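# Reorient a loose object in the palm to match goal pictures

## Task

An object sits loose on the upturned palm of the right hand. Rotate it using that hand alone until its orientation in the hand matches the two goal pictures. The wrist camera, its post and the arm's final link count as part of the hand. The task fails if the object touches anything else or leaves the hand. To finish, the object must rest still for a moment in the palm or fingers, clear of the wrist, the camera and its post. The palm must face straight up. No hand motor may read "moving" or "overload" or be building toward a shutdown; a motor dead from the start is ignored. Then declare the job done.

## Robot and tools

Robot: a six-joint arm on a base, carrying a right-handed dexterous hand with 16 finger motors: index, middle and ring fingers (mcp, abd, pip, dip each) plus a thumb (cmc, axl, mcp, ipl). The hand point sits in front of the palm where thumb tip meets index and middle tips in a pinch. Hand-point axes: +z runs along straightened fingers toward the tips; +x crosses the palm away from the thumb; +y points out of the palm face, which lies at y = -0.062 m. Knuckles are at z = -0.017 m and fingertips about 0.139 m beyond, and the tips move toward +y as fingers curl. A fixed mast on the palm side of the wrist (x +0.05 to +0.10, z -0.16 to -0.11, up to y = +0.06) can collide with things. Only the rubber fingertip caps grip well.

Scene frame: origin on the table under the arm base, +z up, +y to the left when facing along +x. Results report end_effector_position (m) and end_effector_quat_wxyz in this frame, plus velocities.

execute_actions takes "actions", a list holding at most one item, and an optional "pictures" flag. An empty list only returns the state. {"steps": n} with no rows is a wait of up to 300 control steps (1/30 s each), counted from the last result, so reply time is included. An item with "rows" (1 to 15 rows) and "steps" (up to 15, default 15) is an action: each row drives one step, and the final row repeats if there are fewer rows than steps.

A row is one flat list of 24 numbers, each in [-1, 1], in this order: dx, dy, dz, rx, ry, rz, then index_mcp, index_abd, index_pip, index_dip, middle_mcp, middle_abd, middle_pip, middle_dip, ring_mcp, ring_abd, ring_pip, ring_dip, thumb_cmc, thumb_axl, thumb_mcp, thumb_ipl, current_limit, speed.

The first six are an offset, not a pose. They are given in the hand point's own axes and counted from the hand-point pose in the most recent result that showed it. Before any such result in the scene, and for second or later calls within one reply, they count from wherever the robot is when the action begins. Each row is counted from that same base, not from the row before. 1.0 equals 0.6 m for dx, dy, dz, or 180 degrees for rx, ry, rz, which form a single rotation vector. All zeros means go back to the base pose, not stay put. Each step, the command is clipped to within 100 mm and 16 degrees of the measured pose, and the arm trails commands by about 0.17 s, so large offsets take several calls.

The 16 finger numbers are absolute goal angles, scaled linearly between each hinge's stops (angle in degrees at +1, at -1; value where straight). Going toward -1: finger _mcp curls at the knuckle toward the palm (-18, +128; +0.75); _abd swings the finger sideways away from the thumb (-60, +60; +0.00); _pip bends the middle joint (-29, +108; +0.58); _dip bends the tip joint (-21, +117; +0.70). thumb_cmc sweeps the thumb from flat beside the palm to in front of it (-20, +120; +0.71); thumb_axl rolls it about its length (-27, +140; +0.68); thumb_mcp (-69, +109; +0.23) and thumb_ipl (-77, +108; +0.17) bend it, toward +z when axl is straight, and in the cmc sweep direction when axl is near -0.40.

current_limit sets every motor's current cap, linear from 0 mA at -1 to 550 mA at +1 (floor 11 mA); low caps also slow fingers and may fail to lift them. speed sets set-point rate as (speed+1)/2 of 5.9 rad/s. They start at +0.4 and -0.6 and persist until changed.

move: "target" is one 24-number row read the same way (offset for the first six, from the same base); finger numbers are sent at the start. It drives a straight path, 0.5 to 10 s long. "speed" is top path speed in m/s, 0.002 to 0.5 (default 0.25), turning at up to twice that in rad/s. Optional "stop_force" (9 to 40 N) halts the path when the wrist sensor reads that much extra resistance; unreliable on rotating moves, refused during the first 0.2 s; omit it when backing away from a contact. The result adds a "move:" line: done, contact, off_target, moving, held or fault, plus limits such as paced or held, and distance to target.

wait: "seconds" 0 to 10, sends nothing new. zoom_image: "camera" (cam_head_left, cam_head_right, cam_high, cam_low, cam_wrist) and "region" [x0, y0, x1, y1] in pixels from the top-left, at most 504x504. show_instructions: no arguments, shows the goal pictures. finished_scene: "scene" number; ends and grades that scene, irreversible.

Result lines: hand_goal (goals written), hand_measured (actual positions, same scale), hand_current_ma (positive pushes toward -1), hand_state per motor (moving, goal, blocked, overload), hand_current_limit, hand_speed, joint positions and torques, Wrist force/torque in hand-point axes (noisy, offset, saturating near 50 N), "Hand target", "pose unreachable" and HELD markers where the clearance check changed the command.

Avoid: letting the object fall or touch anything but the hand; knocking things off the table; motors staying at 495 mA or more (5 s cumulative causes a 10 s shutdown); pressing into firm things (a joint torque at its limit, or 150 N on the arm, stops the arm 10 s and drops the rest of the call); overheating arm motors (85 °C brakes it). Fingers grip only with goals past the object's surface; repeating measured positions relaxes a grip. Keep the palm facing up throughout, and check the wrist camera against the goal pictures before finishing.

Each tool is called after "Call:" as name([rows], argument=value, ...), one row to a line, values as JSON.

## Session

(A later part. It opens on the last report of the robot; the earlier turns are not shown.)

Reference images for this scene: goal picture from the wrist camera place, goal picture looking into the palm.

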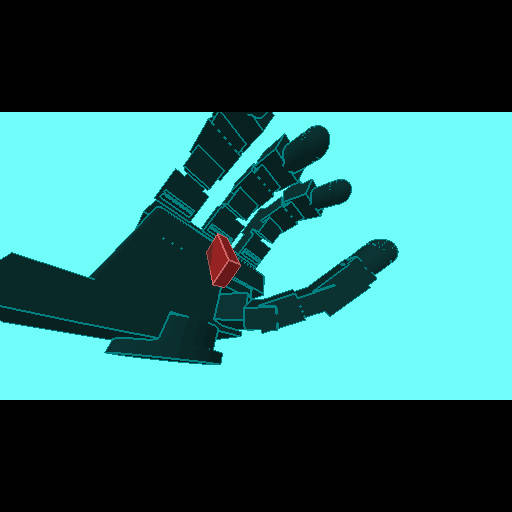

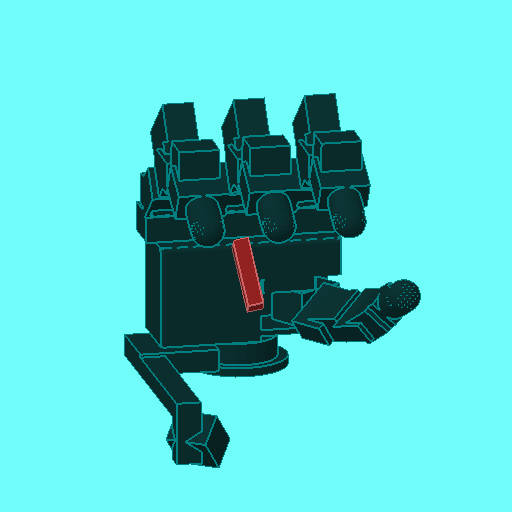

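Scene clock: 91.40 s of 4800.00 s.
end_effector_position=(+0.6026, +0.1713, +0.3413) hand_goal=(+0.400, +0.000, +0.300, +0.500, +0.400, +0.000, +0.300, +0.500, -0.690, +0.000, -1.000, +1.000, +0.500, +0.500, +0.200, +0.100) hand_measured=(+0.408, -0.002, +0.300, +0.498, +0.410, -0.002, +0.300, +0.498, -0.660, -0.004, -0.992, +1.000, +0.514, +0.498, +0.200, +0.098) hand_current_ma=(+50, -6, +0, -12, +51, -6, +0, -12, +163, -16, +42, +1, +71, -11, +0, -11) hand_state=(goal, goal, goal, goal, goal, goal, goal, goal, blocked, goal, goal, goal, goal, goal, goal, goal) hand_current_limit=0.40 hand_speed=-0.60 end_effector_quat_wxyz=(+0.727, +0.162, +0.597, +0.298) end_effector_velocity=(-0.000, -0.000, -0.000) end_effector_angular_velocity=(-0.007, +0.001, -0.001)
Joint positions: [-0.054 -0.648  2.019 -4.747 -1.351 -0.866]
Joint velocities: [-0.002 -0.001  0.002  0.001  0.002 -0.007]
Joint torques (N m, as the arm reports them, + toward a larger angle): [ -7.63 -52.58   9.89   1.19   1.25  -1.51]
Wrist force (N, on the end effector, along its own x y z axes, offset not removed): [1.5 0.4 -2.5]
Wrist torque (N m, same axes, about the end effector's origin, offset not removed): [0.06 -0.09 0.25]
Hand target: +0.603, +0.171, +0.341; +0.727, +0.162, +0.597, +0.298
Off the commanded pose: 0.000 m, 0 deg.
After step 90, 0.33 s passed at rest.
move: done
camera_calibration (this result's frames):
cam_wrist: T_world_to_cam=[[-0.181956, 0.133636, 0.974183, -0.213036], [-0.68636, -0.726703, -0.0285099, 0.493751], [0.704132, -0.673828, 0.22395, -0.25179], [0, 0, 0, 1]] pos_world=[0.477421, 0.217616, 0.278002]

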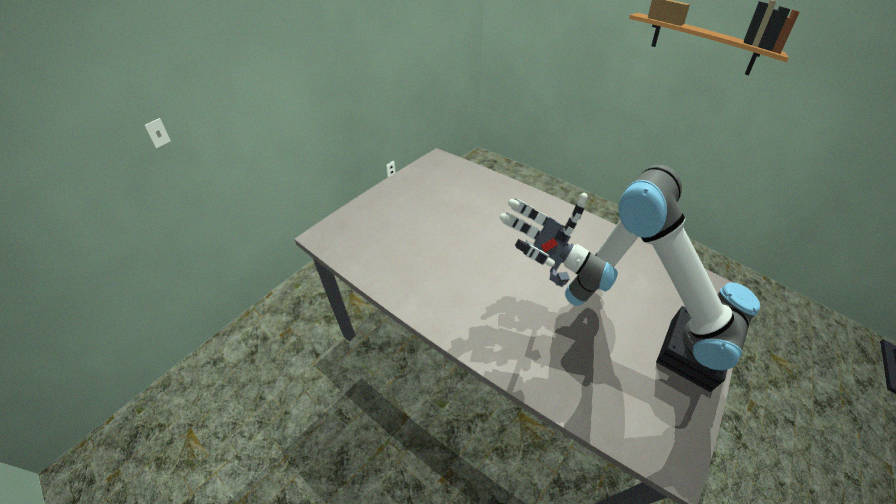

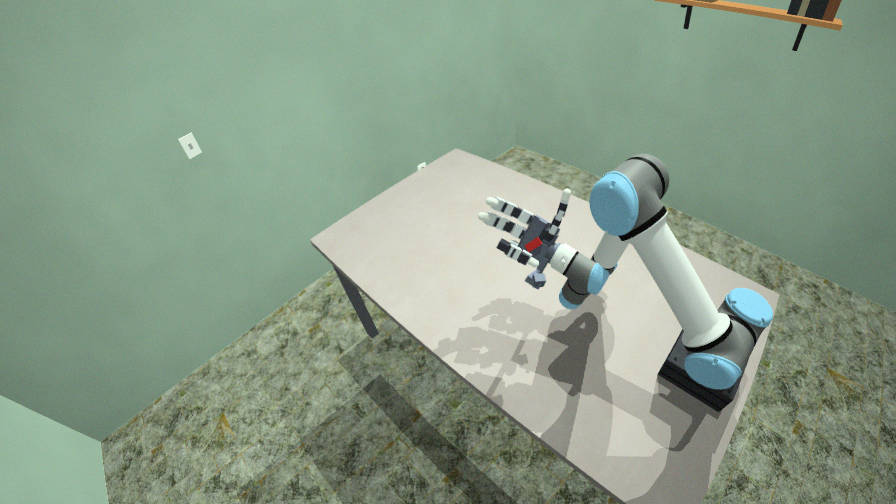

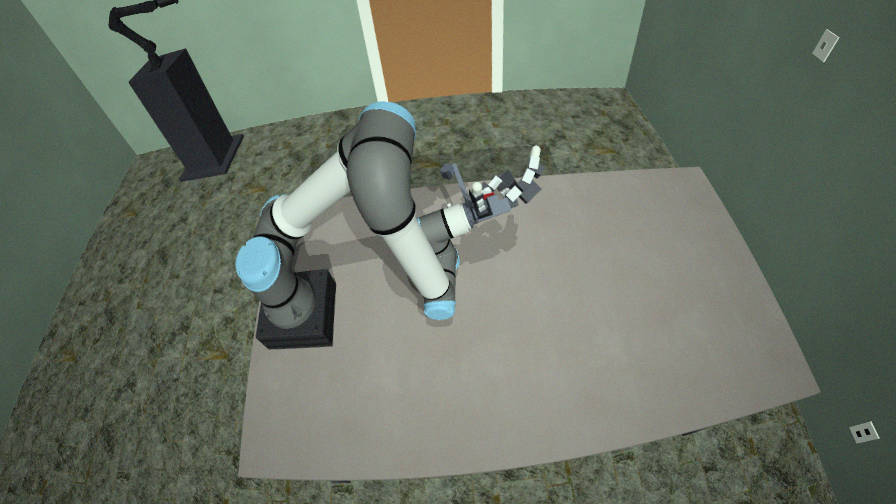

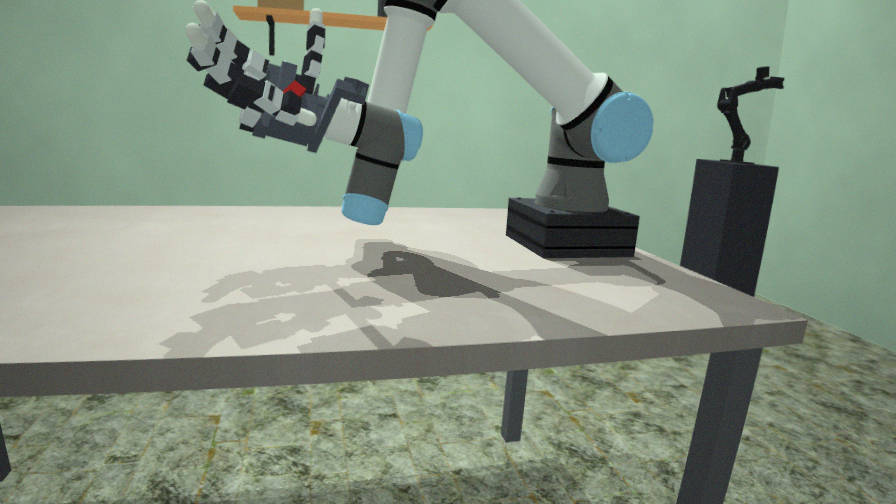

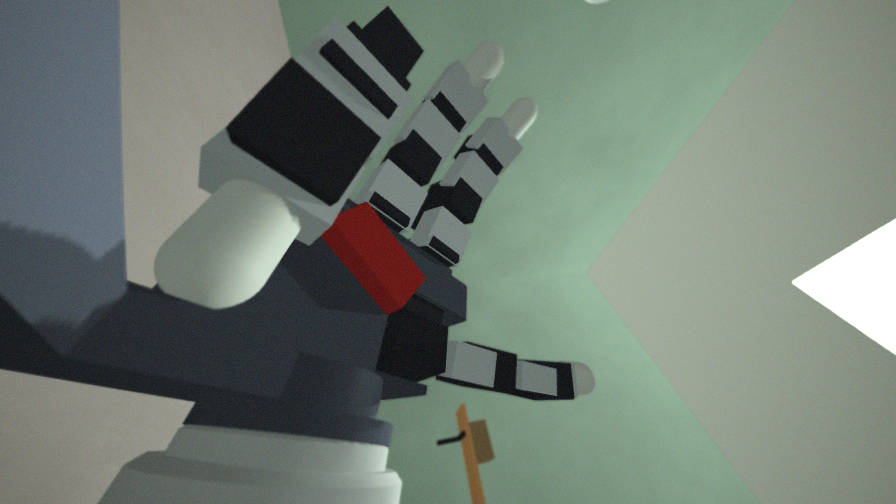

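Call:
move(target=[0,0,0,0,-0.01,-0.06, 0.4,0,0.3,0.5, 0.4,0,0.3,0.5, -0.69,0,-1,1, 0.5,0.5,0.2,0.1, 0.4,-0.6], speed=0.1)

Call:
zoom_image(camera="cam_head_left", region=[500, 190, 600, 290])

Scene clock: 95.47 s of 4800.00 s.
end_effector_position=(+0.6025, +0.1713, +0.3413) hand_goal=(+0.400, +0.000, +0.300, +0.500, +0.400, +0.000, +0.300, +0.500, -0.690, +0.000, -1.000, +1.000, +0.500, +0.500, +0.200, +0.100) hand_measured=(+0.408, -0.002, +0.300, +0.498, +0.410, -0.002, +0.300, +0.498, -0.660, -0.004, -0.992, +1.000, +0.510, +0.498, +0.200, +0.098) hand_current_ma=(+50, -8, +0, -12, +51, -8, +0, -12, +163, -16, +42, +1, +47, -11, +0, -11) hand_state=(goal, goal, goal, goal, goal, goal, goal, goal, blocked, goal, goal, goal, goal, goal, goal, goal) hand_current_limit=0.40 hand_speed=-0.60 end_effector_quat_wxyz=(+0.761, +0.110, +0.598, +0.226) end_effector_velocity=(+0.000, +0.000, -0.000) end_effector_angular_velocity=(-0.008, -0.001, -0.003)
Joint positions: [-0.075 -0.662  2.02  -4.761 -1.349 -1.043]
Joint velocities: [-0.001 -0.    -0.001  0.001  0.    -0.009]
Joint torques (N m, as the arm reports them, + toward a larger angle): [ -9.92 -52.73   8.28  -4.23   1.13  -1.95]
Wrist force (N, on the end effector, along its own x y z axes, offset not removed): [-1.7 1.3 -1.4]
Wrist torque (N m, same axes, about the end effector's origin, offset not removed): [0.17 0.40 0.05]
Hand target: +0.603, +0.171, +0.341; +0.761, +0.110, +0.598, +0.226
Off the commanded pose: 0.000 m, 0 deg.
move: done
camera_calibration (this result's frames):
cam_wrist: T_world_to_cam=[[-0.212381, 0.311498, 0.926209, -0.208773], [-0.73131, -0.679332, 0.0607788, 0.482235], [0.648136, -0.664438, 0.372079, -0.270213], [0, 0, 0, 1]] pos_world=[0.483458, 0.21309, 0.264598]

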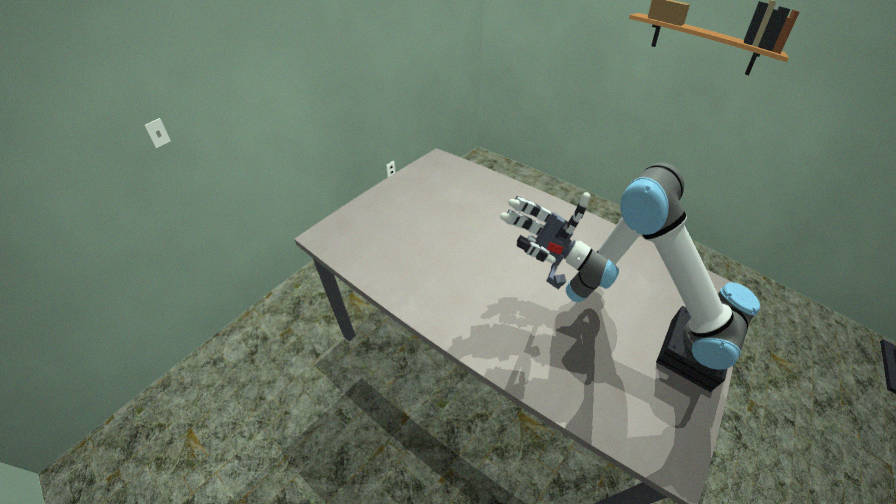

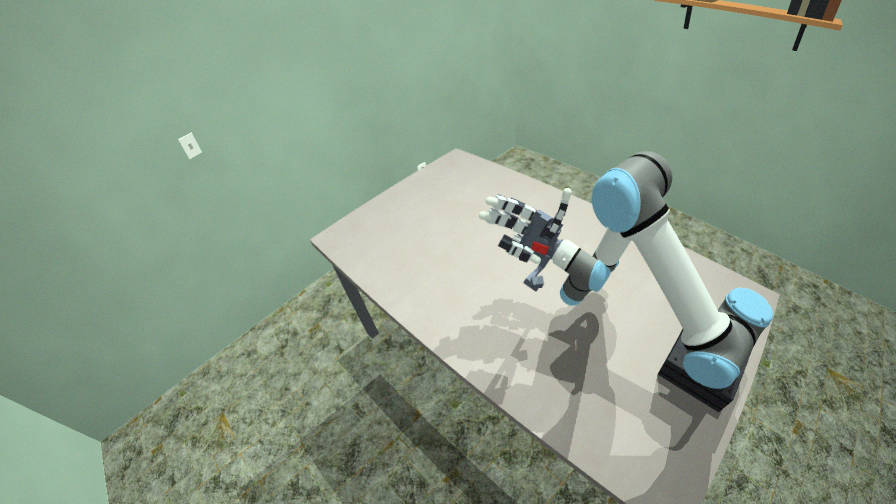

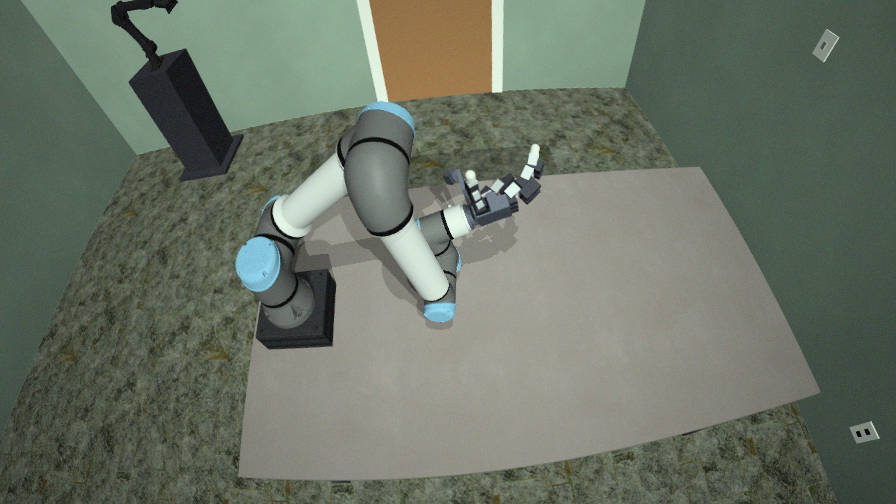

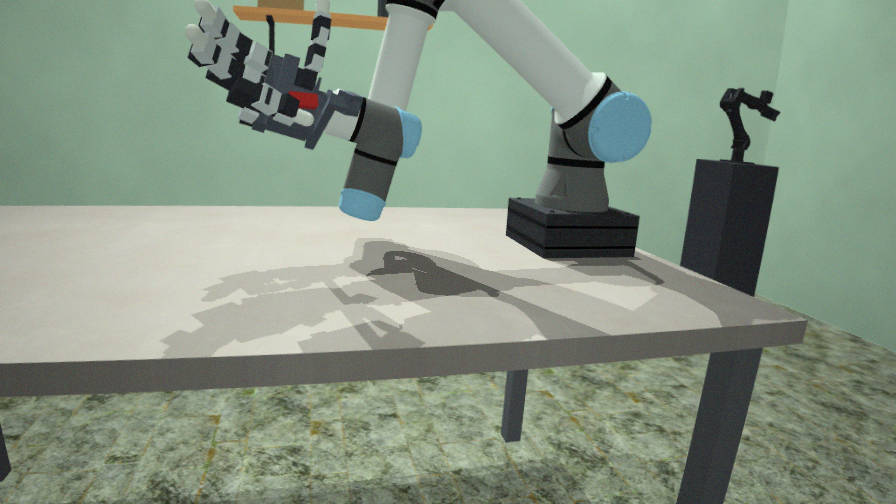

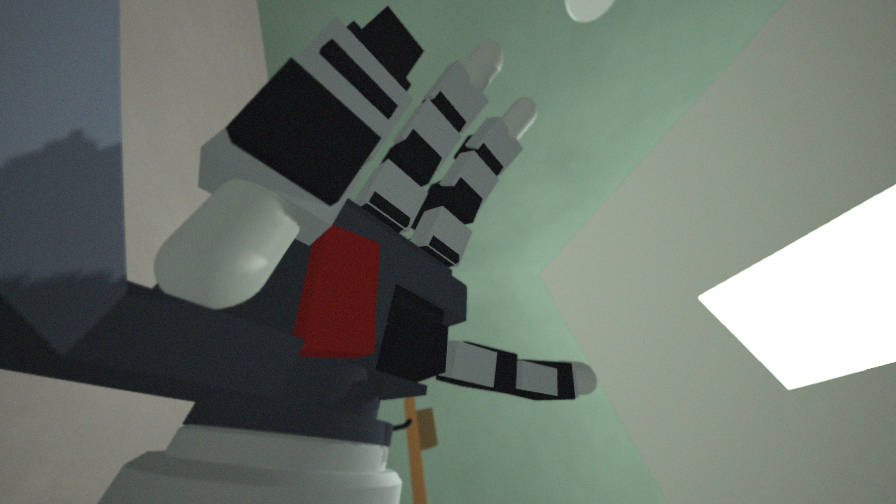

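Region (500, 190, 600, 290) of cam_head_left's 896x504 image, scaled by 5.040, with more detail than that image has.

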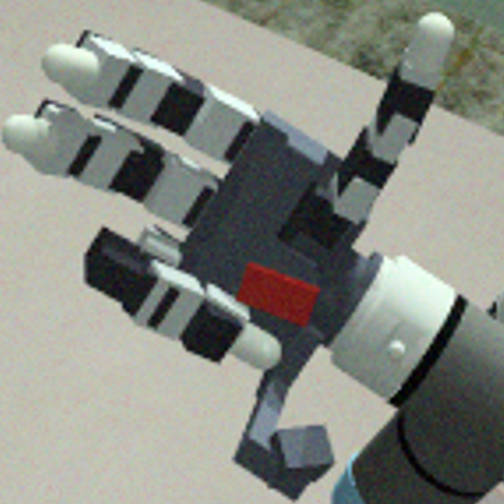

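Call:
execute_actions([
  {"rows":[[0,0,0,0,0,0, 0.4,0,0.3,0.5, 0.3,0,-1,-0.6, -0.69,0,-1,1, 0.5,0.5,0.2,0.1, 0.4,0.2]],"steps":15},
], pictures=false)

Call:
move(target=[0,0,0,0.04,0.075,0, 0.4,0,0.3,0.5, -0.25,0,-1,-0.6, -0.69,0,-1,1, 0.5,0.5,0.2,0.1, 0.4,-0.6], speed=0.12)

Call:
zoom_image(camera="cam_head_left", region=[500, 180, 600, 280])

Scene clock: 106.00 s of 4800.00 s.
end_effector_position=(+0.6025, +0.1712, +0.3413) hand_goal=(+0.400, +0.000, +0.300, +0.500, +0.300, +0.000, -1.000, -0.600, -0.690, +0.000, -1.000, +1.000, +0.500, +0.500, +0.200, +0.100) hand_measured=(+0.408, -0.002, +0.300, +0.498, +0.306, -0.002, -0.266, -0.012, -0.660, -0.004, -0.992, +1.000, +0.508, +0.498, +0.200, +0.098) hand_current_ma=(+50, -8, +0, -12, +33, -8, +69, +59, +163, -16, +42, +1, +46, -11, +0, -11) hand_state=(goal, goal, goal, goal, goal, goal, moving, moving, blocked, goal, goal, goal, goal, goal, goal, goal) hand_current_limit=0.40 hand_speed=0.20 end_effector_quat_wxyz=(+0.761, +0.110, +0.598, +0.226) end_effector_velocity=(+0.000, +0.000, -0.000) end_effector_angular_velocity=(+0.000, +0.000, +0.001)
Joint positions: [-0.075 -0.663  2.02  -4.761 -1.349 -1.043]
Joint velocities: [ 0.     0.001 -0.001  0.     0.     0.   ]
Joint torques (N m, as the arm reports them, + toward a larger angle): [  5.03 -39.55   5.47  -2.59   0.22   2.06]
Wrist force (N, on the end effector, along its own x y z axes, offset not removed): [0.9 0.3 2.3]
Wrist torque (N m, same axes, about the end effector's origin, offset not removed): [-0.10 -0.04 0.16]
Hand target: +0.603, +0.171, +0.341; +0.761, +0.110, +0.598, +0.226
Off the commanded pose: 0.000 m, 0 deg.
Steps of this call (steps 1 to 90: nothing new was sent; then 7.03 s passed at rest; steps 91 to 105: all 15 steps of this action). Readings (end_effector_position | what the end effector reports):
91: (+0.6025, +0.1713, +0.3413) | hand_goal=(+0.400, +0.000, +0.300, +0.500, +0.300, +0.000, -1.000, -0.600, -0.690, +0.000, -1.000, +1.000, +0.500, +0.500, +0.200, +0.100) hand_measured=(+0.408, -0.002, +0.300, +0.498, +0.410, -0.002, +0.300, +0.498, -0.660, -0.004, -0.992, +1.000, +0.510, +0.498, +0.200, +0.098) hand_current_ma=(+50, -8, +0, -12, +51, -8, +0, -12, +163, -16, +42, +1, +47, -11, +0, -11) hand_state=(goal, goal, goal, goal, moving, goal, moving, moving, blocked, goal, goal, goal, goal, goal, goal, goal) hand_current_limit=0.40 hand_speed=0.20
92: (+0.6025, +0.1713, +0.3413) | hand_goal=(+0.400, +0.000, +0.300, +0.500, +0.300, +0.000, -1.000, -0.600, -0.690, +0.000, -1.000, +1.000, +0.500, +0.500, +0.200, +0.100) hand_measured=(+0.408, -0.002, +0.300, +0.498, +0.400, -0.002, +0.288, +0.484, -0.660, -0.004, -0.992, +1.000, +0.510, +0.498, +0.200, +0.098) hand_current_ma=(+50, -8, +0, -12, +223, -8, +168, +112, +163, -16, +42, +1, +47, -11, +0, -11) hand_state=(goal, goal, goal, goal, moving, goal, moving, moving, blocked, goal, goal, goal, goal, goal, goal, goal) hand_current_limit=0.40 hand_speed=0.20
94: (+0.6025, +0.1713, +0.3413) | hand_goal=(+0.400, +0.000, +0.300, +0.500, +0.300, +0.000, -1.000, -0.600, -0.690, +0.000, -1.000, +1.000, +0.500, +0.500, +0.200, +0.100) hand_measured=(+0.408, -0.002, +0.300, +0.498, +0.338, -0.002, +0.210, +0.412, -0.660, -0.004, -0.992, +1.000, +0.508, +0.498, +0.200, +0.098) hand_current_ma=(+50, -8, +0, -12, +81, -8, +100, +78, +163, -16, +42, +1, +46, -11, +0, -11) hand_state=(goal, goal, goal, goal, moving, goal, moving, moving, blocked, goal, goal, goal, goal, goal, goal, goal) hand_current_limit=0.40 hand_speed=0.20
98: (+0.6025, +0.1712, +0.3413) | hand_goal=(+0.400, +0.000, +0.300, +0.500, +0.300, +0.000, -1.000, -0.600, -0.690, +0.000, -1.000, +1.000, +0.500, +0.500, +0.200, +0.100) hand_measured=(+0.408, -0.002, +0.300, +0.498, +0.308, -0.002, +0.038, +0.258, -0.660, -0.004, -0.992, +1.000, +0.508, +0.498, +0.200, +0.098) hand_current_ma=(+50, -8, +0, -12, +39, -8, +76, +63, +163, -16, +42, +1, +46, -11, +0, -11) hand_state=(goal, goal, goal, goal, goal, goal, moving, moving, blocked, goal, goal, goal, goal, goal, goal, goal) hand_current_limit=0.40 hand_speed=0.20
105: the state above

Scene clock: 108.23 s of 4800.00 s.
end_effector_position=(+0.6024, +0.1713, +0.3412) hand_goal=(+0.400, +0.000, +0.300, +0.500, -0.250, +0.000, -1.000, -0.600, -0.690, +0.000, -1.000, +1.000, +0.500, +0.500, +0.200, +0.100) hand_measured=(+0.408, -0.002, +0.300, +0.498, -0.180, -0.002, -0.988, -0.616, -0.660, -0.004, -0.992, +1.000, +0.508, +0.498, +0.200, +0.098) hand_current_ma=(+50, -9, +0, -12, +373, -8, +58, -93, +163, -16, +42, +1, +46, -11, +0, -11) hand_state=(goal, goal, goal, goal, blocked, goal, goal, goal, blocked, goal, goal, goal, goal, goal, goal, goal) hand_current_limit=0.40 hand_speed=-0.60 end_effector_quat_wxyz=(+0.677, +0.130, +0.696, +0.200) end_effector_velocity=(-0.000, -0.000, -0.000) end_effector_angular_velocity=(-0.001, +0.009, -0.000)
Joint positions: [-0.086 -0.84   2.198 -4.488 -1.336 -1.104]
Joint velocities: [-0.    -0.006  0.005  0.01  -0.    -0.002]
Joint torques (N m, as the arm reports them, + toward a larger angle): [ -9.25 -45.14   5.94   0.5    1.28  -1.71]
Wrist force (N, on the end effector, along its own x y z axes, offset not removed): [0.0 1.4 -0.3]
Wrist torque (N m, same axes, about the end effector's origin, offset not removed): [0.12 0.13 0.01]
Hand target: +0.602, +0.171, +0.341; +0.677, +0.130, +0.696, +0.200
Off the commanded pose: 0.000 m, 0 deg.
move: done
camera_calibration (this result's frames):
cam_wrist: T_world_to_cam=[[0.0378844, 0.337076, 0.940715, -0.368826], [-0.690575, -0.671593, 0.268455, 0.385416], [0.722268, -0.659805, 0.207333, -0.259312], [0, 0, 0, 1]] pos_world=[0.467424, 0.21207, 0.297257]

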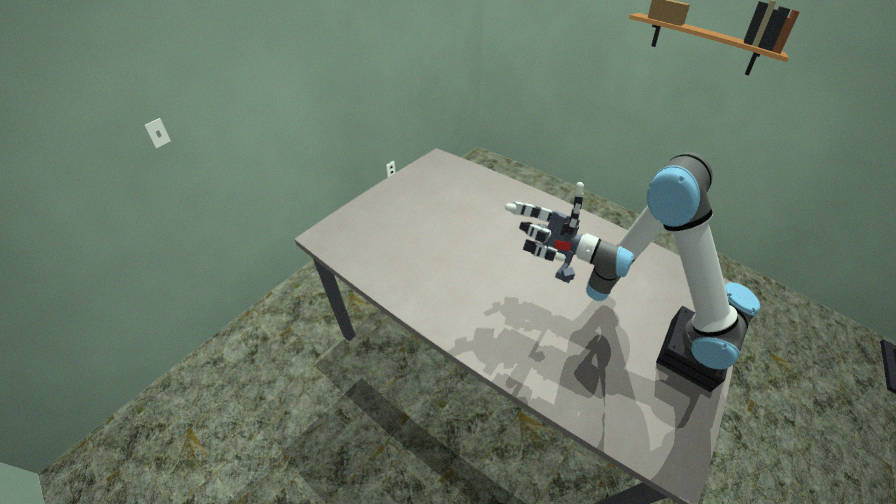

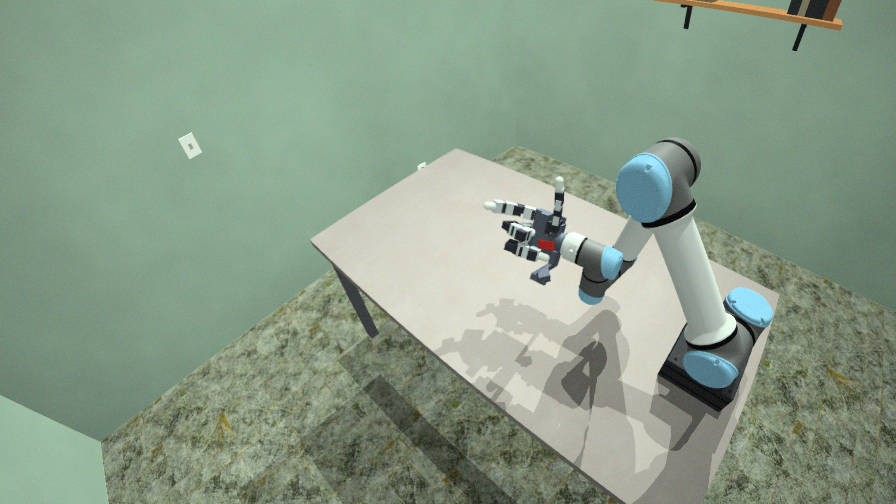

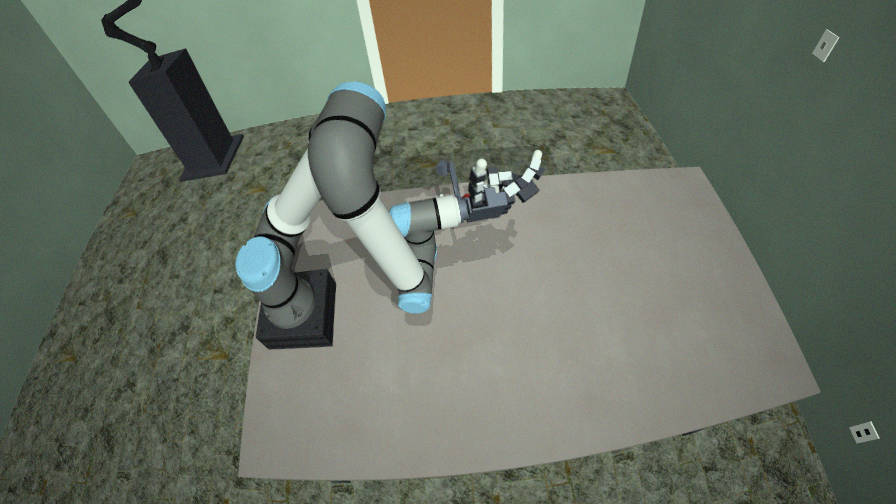

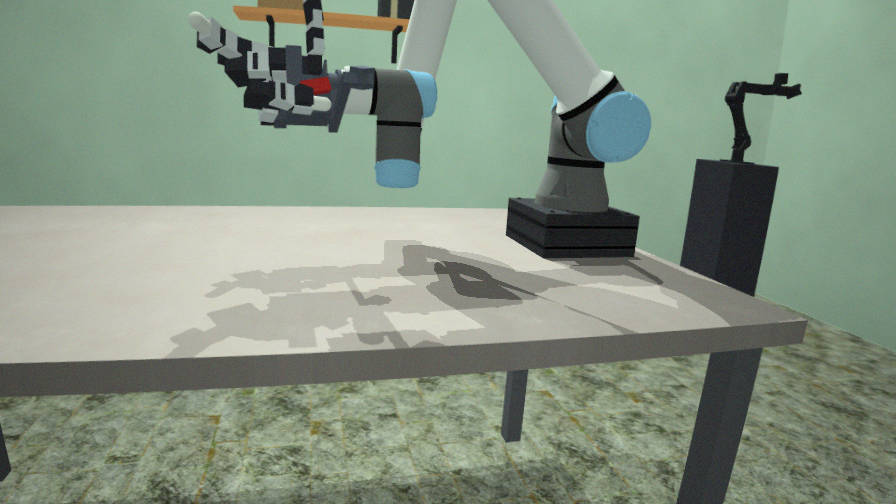

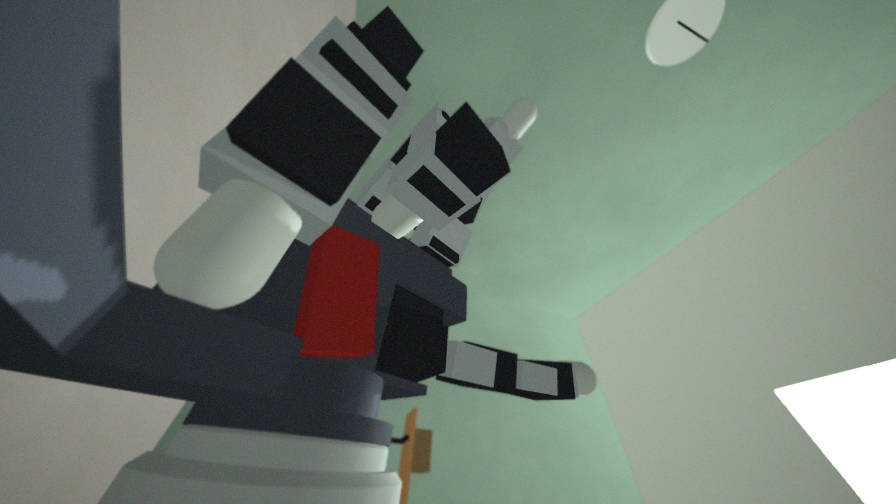

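Region (500, 180, 600, 280) of cam_head_left's 896x504 image, scaled by 5.040, with more detail than that image has.

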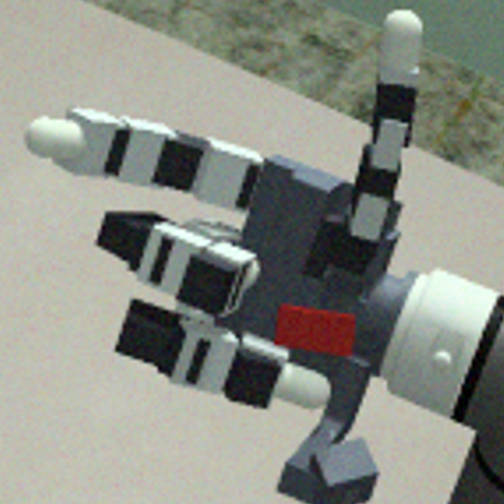

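Call:
move(target=[0,0,0,0.045,0.09,0, 0.4,0.2,0.3,0.5, -0.17,0.25,-1,-0.62, -0.69,0,-1,1, 0.5,0.5,0.2,0.1, 0.4,-0.6], speed=0.1)

Scene clock: 115.70 s of 4800.00 s.
end_effector_position=(+0.6023, +0.1712, +0.3411) hand_goal=(+0.400, +0.200, +0.300, +0.500, -0.170, +0.250, -1.000, -0.620, -0.690, +0.000, -1.000, +1.000, +0.500, +0.500, +0.200, +0.100) hand_measured=(+0.408, +0.186, +0.300, +0.498, -0.168, +0.240, -0.986, -0.618, -0.660, -0.004, -0.992, +1.000, +0.508, +0.498, +0.200, +0.098) hand_current_ma=(+50, -58, +0, -12, +13, -47, +66, +11, +163, -16, +42, +1, +46, -11, +0, -11) hand_state=(goal, goal, goal, goal, goal, goal, goal, goal, blocked, goal, goal, goal, goal, goal, goal, goal) hand_current_limit=0.40 hand_speed=-0.60 end_effector_quat_wxyz=(+0.562, +0.148, +0.797, +0.167) end_effector_velocity=(+0.000, +0.000, +0.000) end_effector_angular_velocity=(-0.001, +0.007, +0.001)
Joint positions: [-0.091 -1.106  2.318 -4.018 -1.341 -1.18 ]
Joint velocities: [ 0.001 -0.007 -0.     0.015 -0.001 -0.002]
Joint torques (N m, as the arm reports them, + toward a larger angle): [ 11.64 -40.17   4.23  -0.4   -1.13  -1.65]
Wrist force (N, on the end effector, along its own x y z axes, offset not removed): [-0.8 1.0 0.1]
Wrist torque (N m, same axes, about the end effector's origin, offset not removed): [0.15 0.22 0.01]
Hand target: +0.602, +0.171, +0.341; +0.562, +0.148, +0.797, +0.167
Off the commanded pose: 0.000 m, 0 deg.
After step 90, 2.53 s passed at rest.
move: done
camera_calibration (this result's frames):
cam_wrist: T_world_to_cam=[[0.323785, 0.366558, 0.872238, -0.522611], [-0.568911, -0.661189, 0.489051, 0.23499], [0.755979, -0.654572, -0.00554405, -0.207812], [0, 0, 0, 1]] pos_world=[0.460003, 0.210912, 0.339767]

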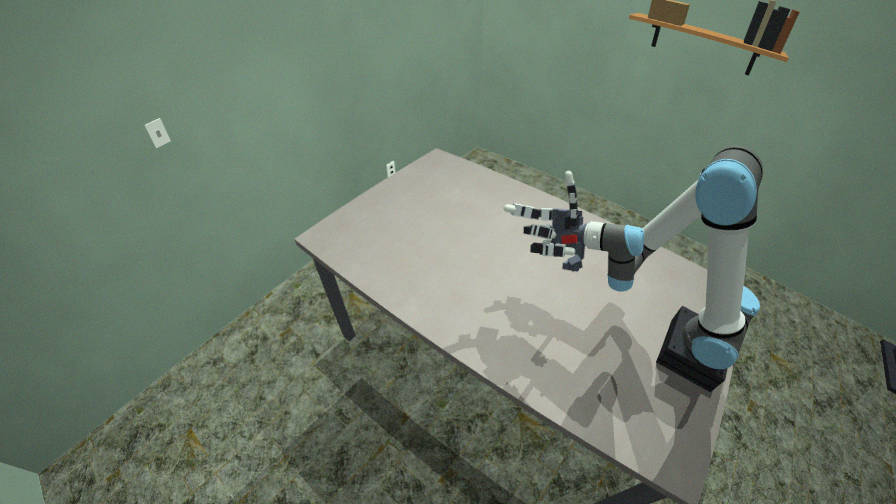

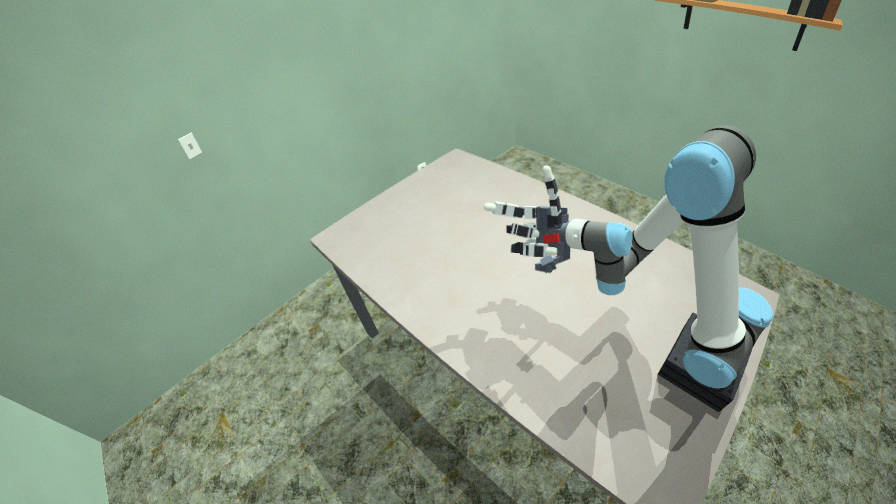

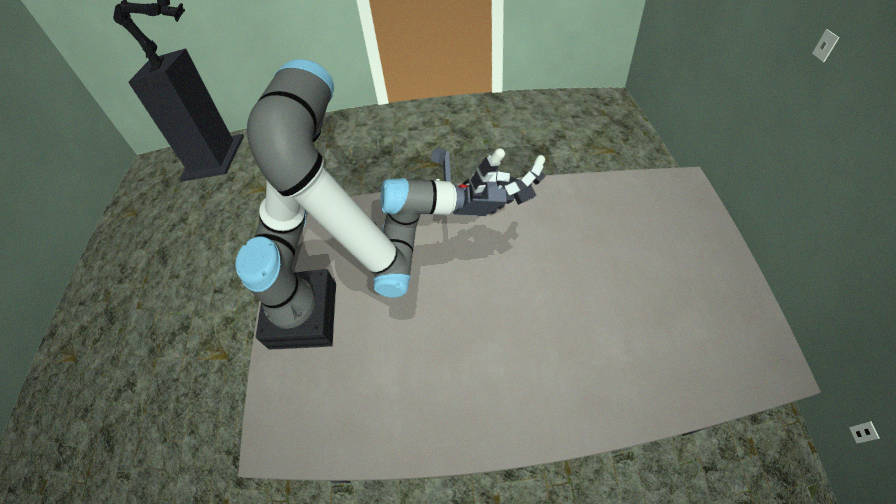

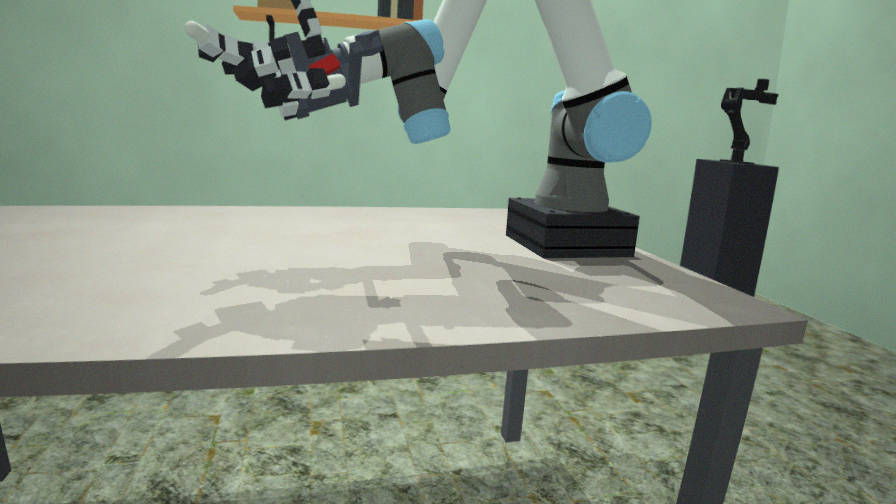

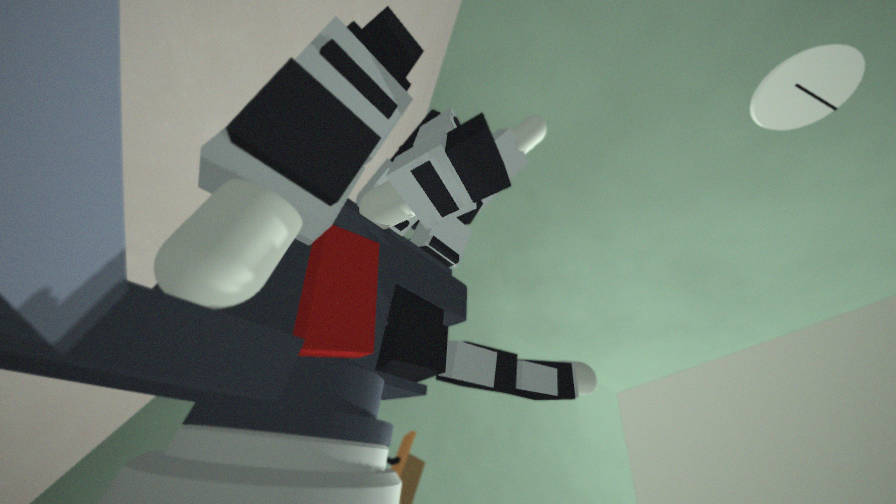

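Call:
move(target=[0.04,-0.02,0.03,0.022,0.045,0, 0.4,0.2,0.3,0.5, -0.17,0.25,-1,-0.62, -0.69,0,-1,1, 0.5,0.5,0.2,0.1, 0.4,-0.6], speed=0.08)

Scene clock: 118.33 s of 4800.00 s.
end_effector_position=(+0.6108, +0.1724, +0.3102) hand_goal=(+0.400, +0.200, +0.300, +0.500, -0.170, +0.250, -1.000, -0.620, -0.690, +0.000, -1.000, +1.000, +0.500, +0.500, +0.200, +0.100) hand_measured=(+0.408, +0.188, +0.300, +0.498, -0.168, +0.240, -0.986, -0.618, -0.660, -0.004, -0.992, +1.000, +0.508, +0.498, +0.200, +0.098) hand_current_ma=(+50, -57, +0, -12, +13, -47, +66, +11, +163, -16, +42, +1, +45, -11, -4, -11) hand_state=(goal, goal, goal, goal, goal, goal, goal, goal, blocked, goal, goal, goal, goal, goal, goal, goal) hand_current_limit=0.40 hand_speed=-0.60 end_effector_quat_wxyz=(+0.499, +0.155, +0.839, +0.149) end_effector_velocity=(+0.001, -0.000, -0.001) end_effector_angular_velocity=(-0.001, +0.006, -0.000)
Joint positions: [-0.083 -1.141  2.315 -3.82  -1.361 -1.211]
Joint velocities: [ 0.    -0.003 -0.002  0.011 -0.001 -0.001]
Joint torques (N m, as the arm reports them, + toward a larger angle): [  9.39 -41.05 -26.11  -0.81  -0.76  -1.61]
Wrist force (N, on the end effector, along its own x y z axes, offset not removed): [-1.5 1.2 0.3]
Wrist torque (N m, same axes, about the end effector's origin, offset not removed): [-0.05 0.47 0.02]
Hand target: +0.611, +0.172, +0.310; +0.499, +0.155, +0.839, +0.149
Off the commanded pose: 0.000 m, 0 deg.
move: done
camera_calibration (this result's frames):
cam_wrist: T_world_to_cam=[[0.453831, 0.380498, 0.805766, -0.559997], [-0.483502, -0.654414, 0.58135, 0.173812], [0.748507, -0.653424, -0.113022, -0.176007], [0, 0, 0, 1]] pos_world=[0.469926, 0.211816, 0.330288]

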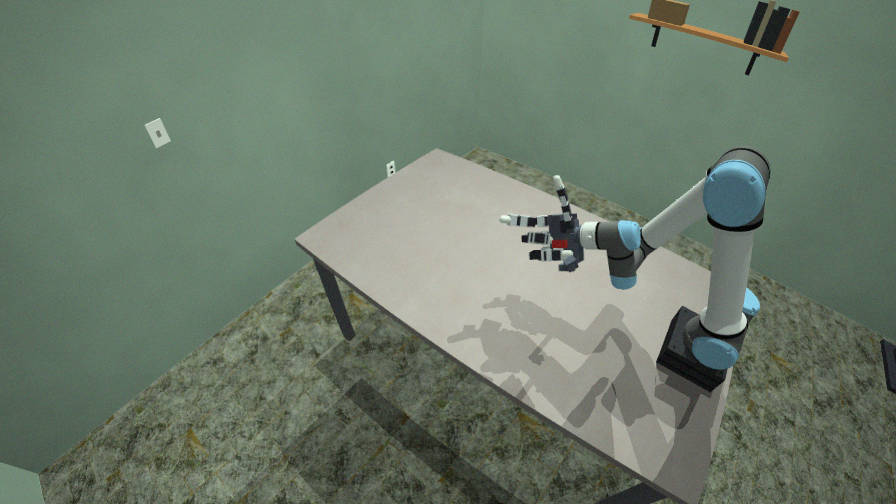

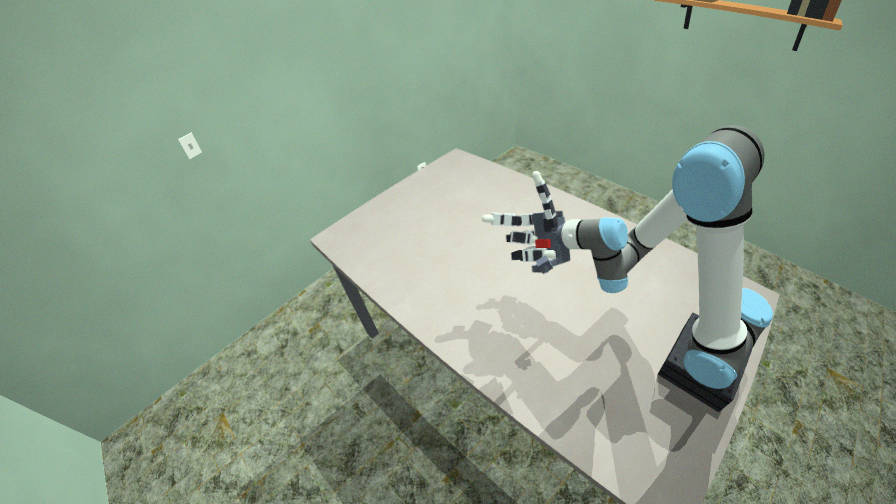

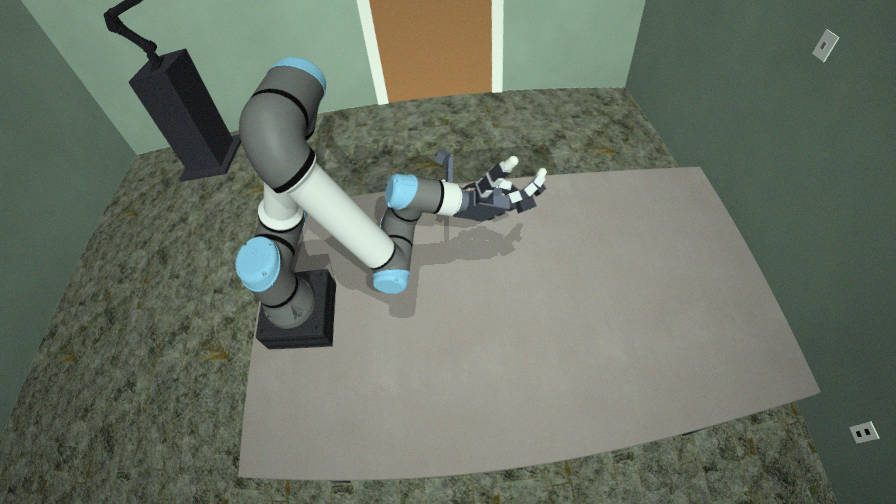

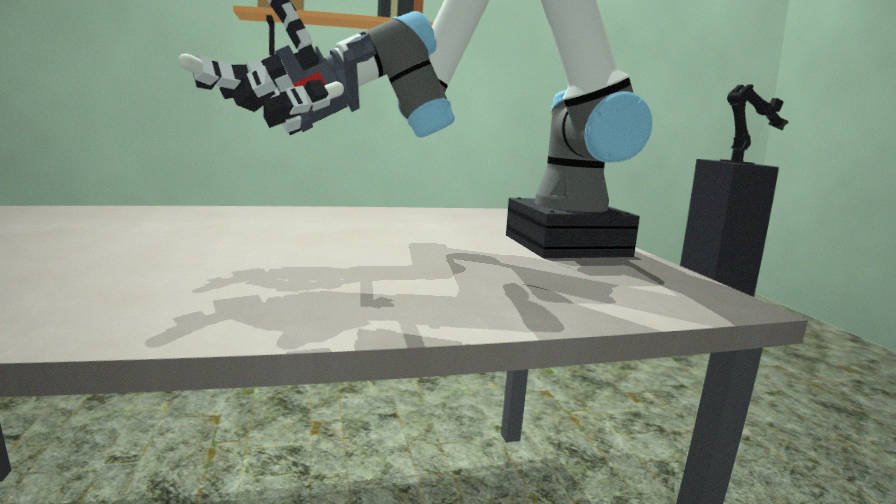

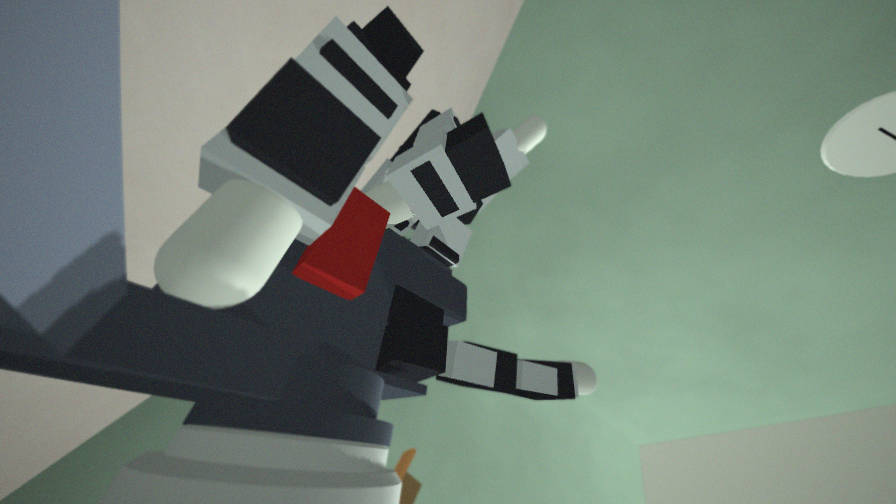

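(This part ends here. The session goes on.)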